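# Hang a power strip on two wall screws by its keyhole slots

## Task

Put the power strip onto the two screws through its keyhole slots, with the narrow end of each slot pointing up, so that it stays up and level by itself. Then release it and move the grippers away. It only counts if the strip stays hung with no help from the robot.

## Robot and tools

Robot: two arms, left_arm and right_arm, each with a two-finger gripper. Every position and orientation is in one shared scene frame. Its origin is on the table top midway between the arms, +x points out over the table, +z points up, and left_arm sits on the +y side. The arm names do not mean left or right in any image. Base poses: left_arm at (-0.029, +0.265, 0) m with quat_wxyz (+0.997, 0, 0, +0.078); right_arm at (-0.018, -0.247, 0) m with quat_wxyz (+1.000, 0, 0, +0.002).

Gripper frame: the fingers point along the gripper's +z axis and open and close along its y axis. end_effector_position is the spot between the finger pads, a little under 1 cm behind the tips. Joint ranges in rad, base to hand: waist -2.618 to 3.054, shoulder 0 to 3.142, elbow 0 to 3.142, wrist pitch -1.571 to 1.571, wrist yaw -1.571 to 1.571, wrist roll -2.094 to 2.094.

The 16-number row: every arm command is one row of 16 numbers covering both arms, even when only one arm moves. Order: left_arm x, y, z, qw, qx, qy, qz, opening, then the same eight for right_arm. x, y, z is an absolute target for end_effector_position, in metres and in the scene frame. qw..qz is an absolute target orientation, w first. Opening runs from -1 (closed) to +1 (fully open, 0.087 m). To keep an arm still, resend the exact position and quaternion from the last result taken before it stopped, plus the opening it should keep. To keep an orientation fixed, repeat the same quaternion in every row rather than copying the drifting reported one. A target more than 0.6 m from an arm's last reported position along any of its gripper axes is refused, and a refused call moves nothing.

Tools:
- execute_actions(actions, pictures). With actions=[] it sends nothing and returns the state plus pictures. [{"rows": [[16 numbers], ...], "steps": n}] runs 1 to 15 control steps of 1/30 s each (default 15, minimum 3). Each row covers one step, and the last row repeats if there are fewer rows than steps. [{"steps": n}] with no rows is a wait of up to 300 steps, counted from the previous result, so your reply time is included. Pictures come only for an empty list or when pictures=true. The result is taken 3 steps before the action ends, and those 3 steps run while you compose your next reply.
- move(target, speed). target is one 16-number row of absolute poses. Each gripper follows a straight line toward its target, and both arms arrive together. A path lasts 0.5 to 10 s and is cut off at 10 s. speed is in m/s, from 0.002 to 0.5, default 0.25; turning is capped at twice that in rad/s. Openings are applied at the start. The path ignores obstacles and the other arm. Grippers lag, can stray from the path, and can exceed speed when an arm is near full stretch. The move: line gives the ending (done, off_target, moving, held, fault), any limits that acted (paced = the sent pose was clipped; held = a check blocked some steps, after which motion can jump faster), and each gripper's distance to its target. Pictures are included.
- wait(seconds): 0 to 10 s with no new command.
- zoom_image(camera, region): region is [x0, y0, x1, y1] in pixels of that camera's latest image, at most 504x504. Cameras: cam_head_left, cam_head_right, cam_high, cam_low, cam_left_wrist, cam_right_wrist, each 896x504.
- read_manual(section): licence text only.
- finished_scene(scene): ends and grades the scene; this cannot be undone.

Results: the state line lists each gripper's pose as `left_arm: …` | `right_arm: …`; reported positions get less accurate at long reach. grip_measured shows the measured finger opening on the command scale, and each gripper may read up to about 1 mm off. A "pose unreachable" line or a HELD marker means a clearance check altered or blocked part of a command. A "Hand target" line shows where the controller is driving the gripper right now. MOTOR HOT warns from 75 °C. At 90 °C the arm halts for 10 s; at 100 °C it goes limp and drops. Both appear as OVER-TEMPERATURE FAULT.

Control behaviour: each step, the commanded pose is clipped to within 70 mm and 16 degrees of the measured pose. When an action ends, the arm continues only to that clipped pose, so long moves need several calls. Joint friction can leave the gripper as much as about 31 mm short of the target, and very small commands may do nothing. Position takes priority over orientation. To hold something, command about 0.02 below grip_measured for a firm grip. Finger force is about 20 N per pad, and closing fast squeezes harder.

Avoid: dropping the strip or knocking anything off the table, arm-to-arm collisions, and fast or deep presses into contact, since speed and overshoot past contact raise force. Do not let a motor overheat by holding loads for a long time. Outside pushes may briefly disturb loose objects. When the strip hangs on its own, open the gripper, back away, then call finished_scene.

Each tool is called after ">>>" by a JSON object that holds its "api" and its "payload", one argument or row to a line.

## Session

>>> {"api": "execute_actions", "payload": {
  "actions": []
}}

Scene clock: 0.00 s of 5050.00 s.
left_arm: end_effector_position=(-0.0727, +0.6351, +0.1224) grip_measured=+0.991 end_effector_quat_wxyz=(+0.070, -0.137, +0.978, +0.142) | right_arm: end_effector_position=(+0.2548, -0.6837, +0.1494) grip_measured=+0.982 end_effector_quat_wxyz=(-0.003, -0.222, +0.957, -0.189)
Joint positions: left_arm=[ 1.478  1.704  1.432 -1.002  0.117  1.338  0.087] | right_arm=[-0.879  2.294  2.322 -1.26   0.173 -1.361  0.087]
Joint velocities: left_arm=[ 0.022  0.002  0.002 -0.051 -0.051  0.081 -0.001] | right_arm=[-0.007  0.022 -0.012  0.066  0.022  0.022 -0.   ]
Motor temperatures (°C, as the motors report them): left_arm=[23 21 20 24 20 22] | right_arm=[23 21 23 22 22 20]
Hand target (left_arm): -0.073, +0.635, +0.122; +0.070, -0.137, +0.978, +0.142
Hand target (right_arm): +0.255, -0.684, +0.149; -0.003, -0.222, +0.957, -0.189

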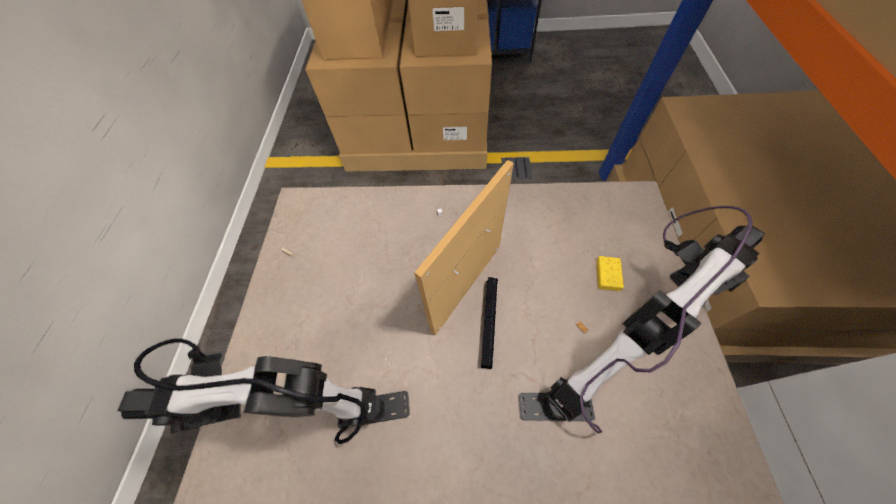

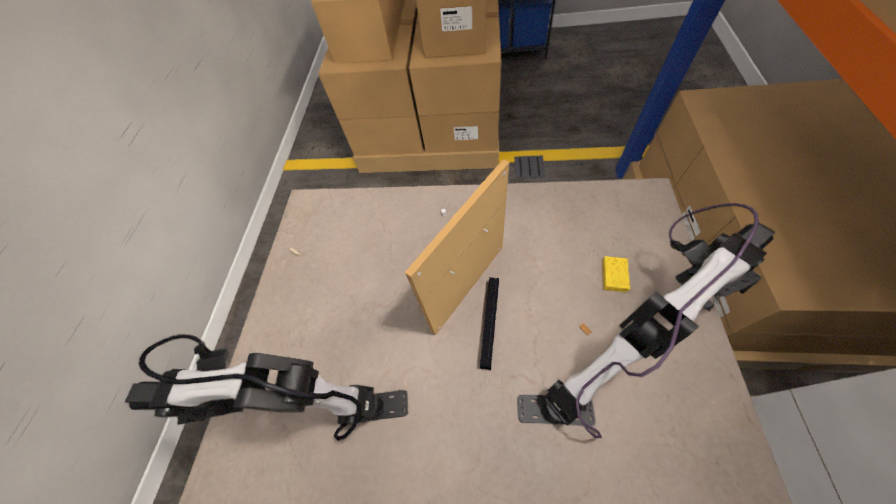

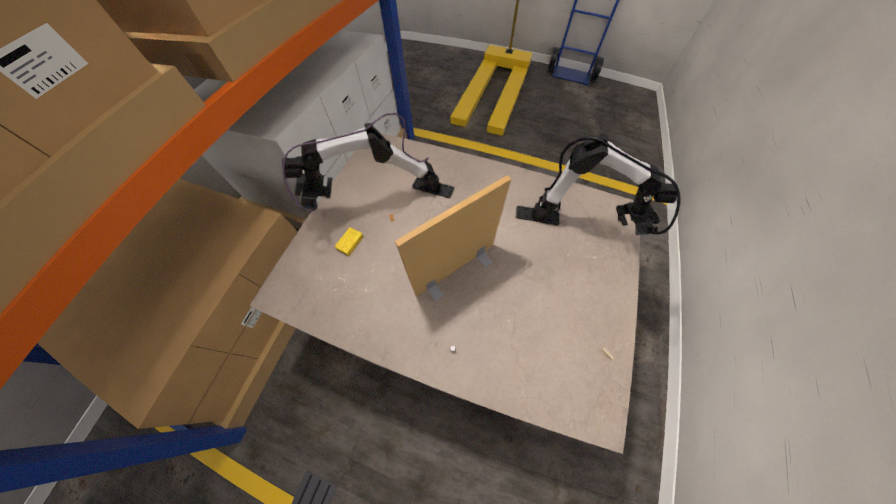

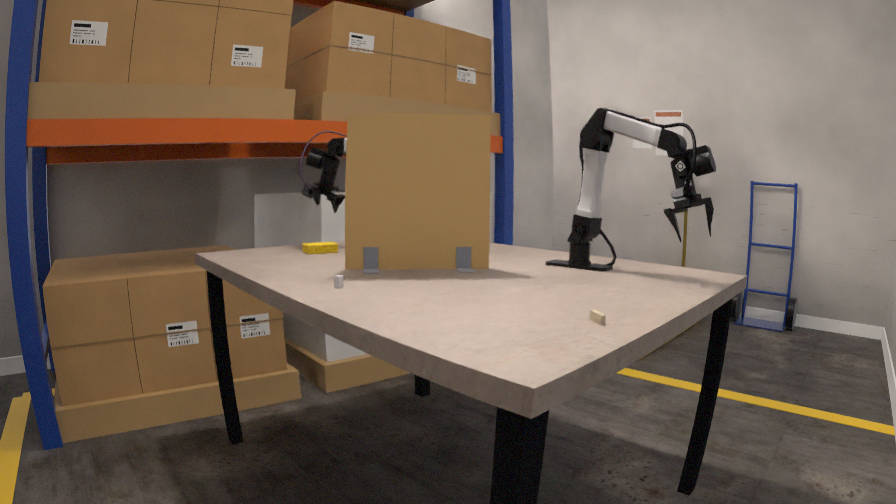

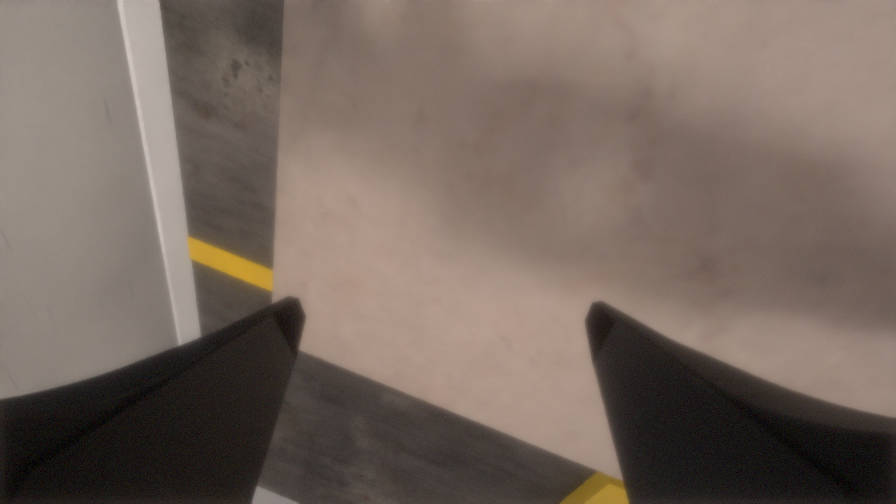

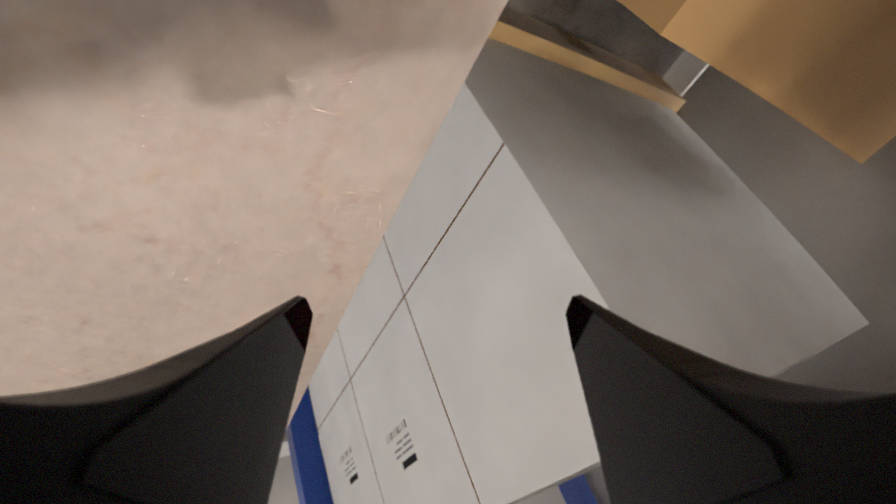

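>>> {"api": "move", "payload": {
  "target": [-0.0727,0.6351,0.1224,0.07,-0.137,0.978,0.142,1,0.23,-0.2,0.12,0,0.707,0.707,0,1],
  "speed": 0.4
}}

Scene clock: 3.60 s of 5050.00 s.
left_arm: end_effector_position=(-0.0727, +0.6351, +0.1224) grip_measured=+0.991 end_effector_quat_wxyz=(+0.070, -0.137, +0.978, +0.142) | right_arm: end_effector_position=(+0.2291, -0.2026, +0.1186) grip_measured=+0.982 end_effector_quat_wxyz=(-0.003, +0.705, +0.709, -0.004)
Joint positions: left_arm=[ 1.478  1.704  1.432 -1.002  0.117  1.338  0.087] | right_arm=[ 0.009  1.485  1.212 -1.307  0.     1.577  0.087]
Joint velocities: left_arm=[-0.017  0.012 -0.027 -0.081 -0.051  0.022 -0.   ] | right_arm=[ 0.007 -0.002 -0.012  0.022 -0.051  0.066  0.001]
Motor temperatures (°C, as the motors report them): left_arm=[23 22 20 24 20 22] | right_arm=[23 22 23 22 22 20]
Hand target (left_arm): -0.073, +0.635, +0.122; +0.070, -0.137, +0.978, +0.142
Hand target (right_arm): +0.229, -0.200, +0.118; +0.005, +0.705, +0.709, +0.004
Off the commanded pose (left_arm): 0.000 m, 0 deg.
Off the commanded pose (right_arm): 0.003 m, 1 deg.
Kept back: nothing.
move: done

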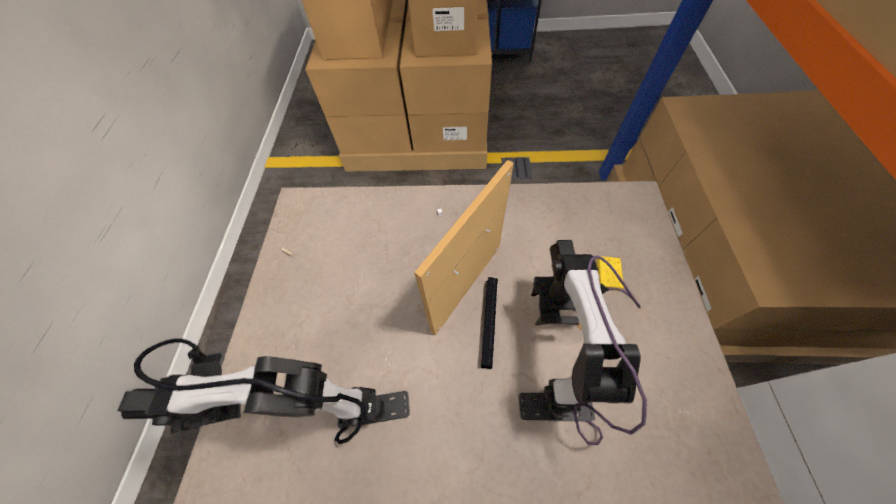

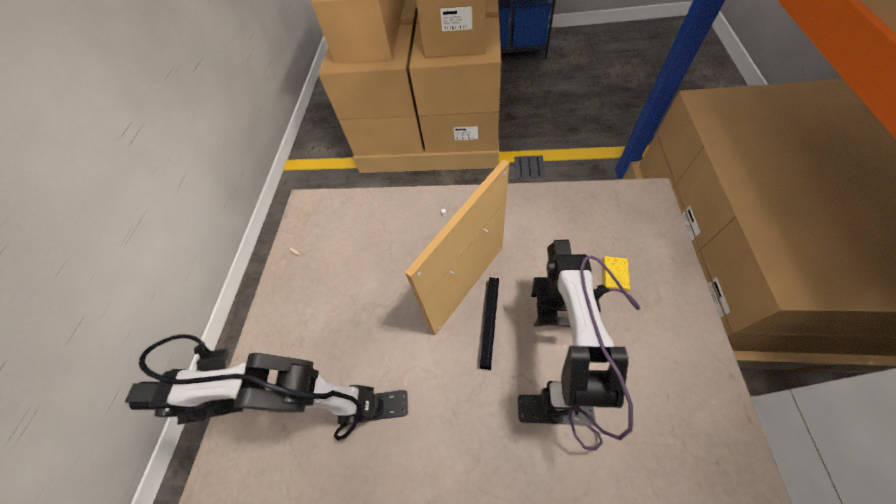

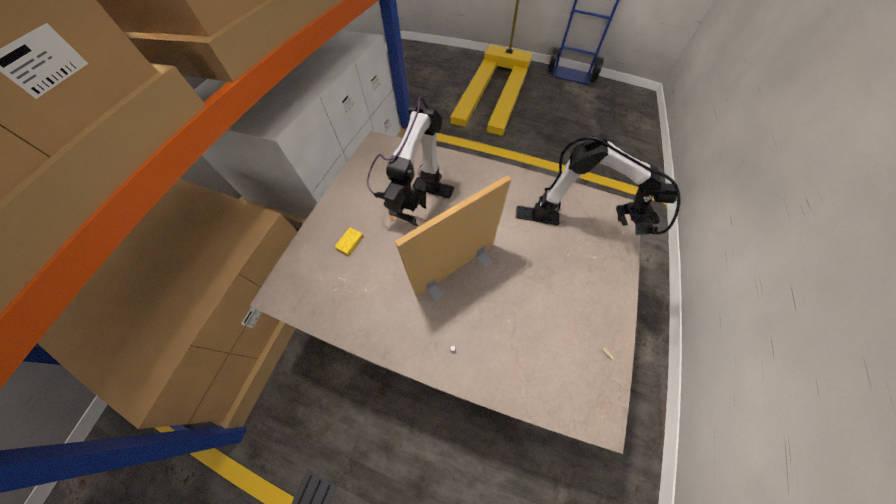

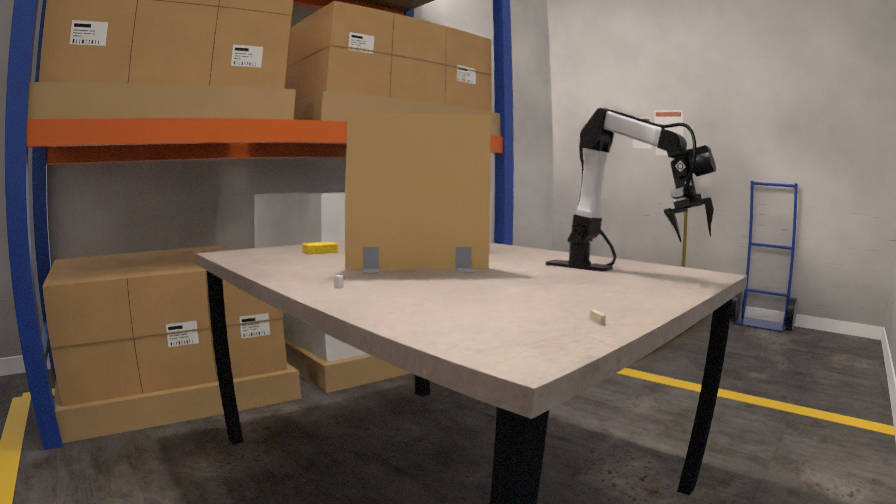

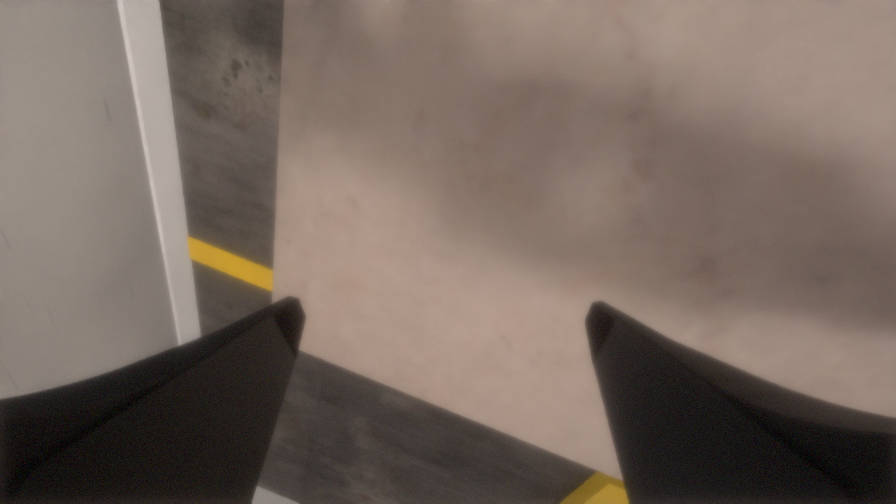

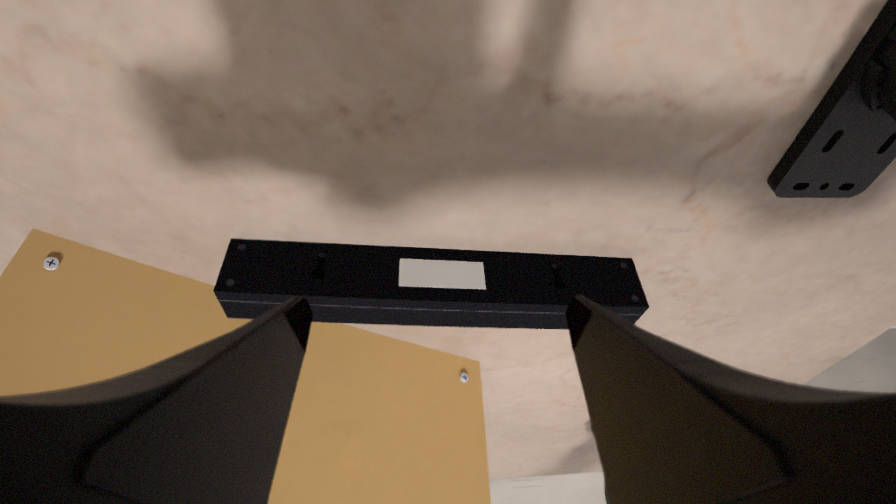

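>>> {"api": "zoom_image", "payload": {
  "camera": "cam_right_wrist",
  "region": [200,220,660,340]
}}

Region (200, 220, 660, 340) of cam_right_wrist's 896x504 image, scaled by 1.096, with more detail than that image has; it fills the top 131 rows of this view, and the rest is white.

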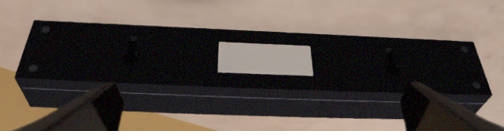

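>>> {"api": "zoom_image", "payload": {
  "camera": "cam_right_wrist",
  "region": [280,235,370,300]
}}

Region (280, 235, 370, 300) of cam_right_wrist's 896x504 image, scaled by 5.600, with more detail than that image has.

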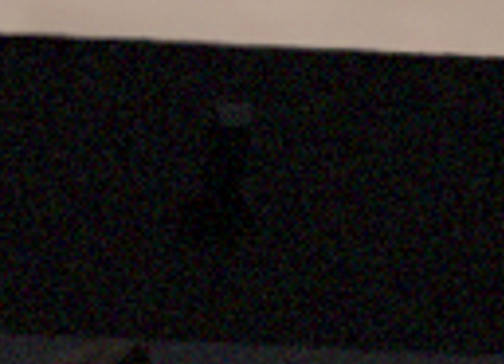

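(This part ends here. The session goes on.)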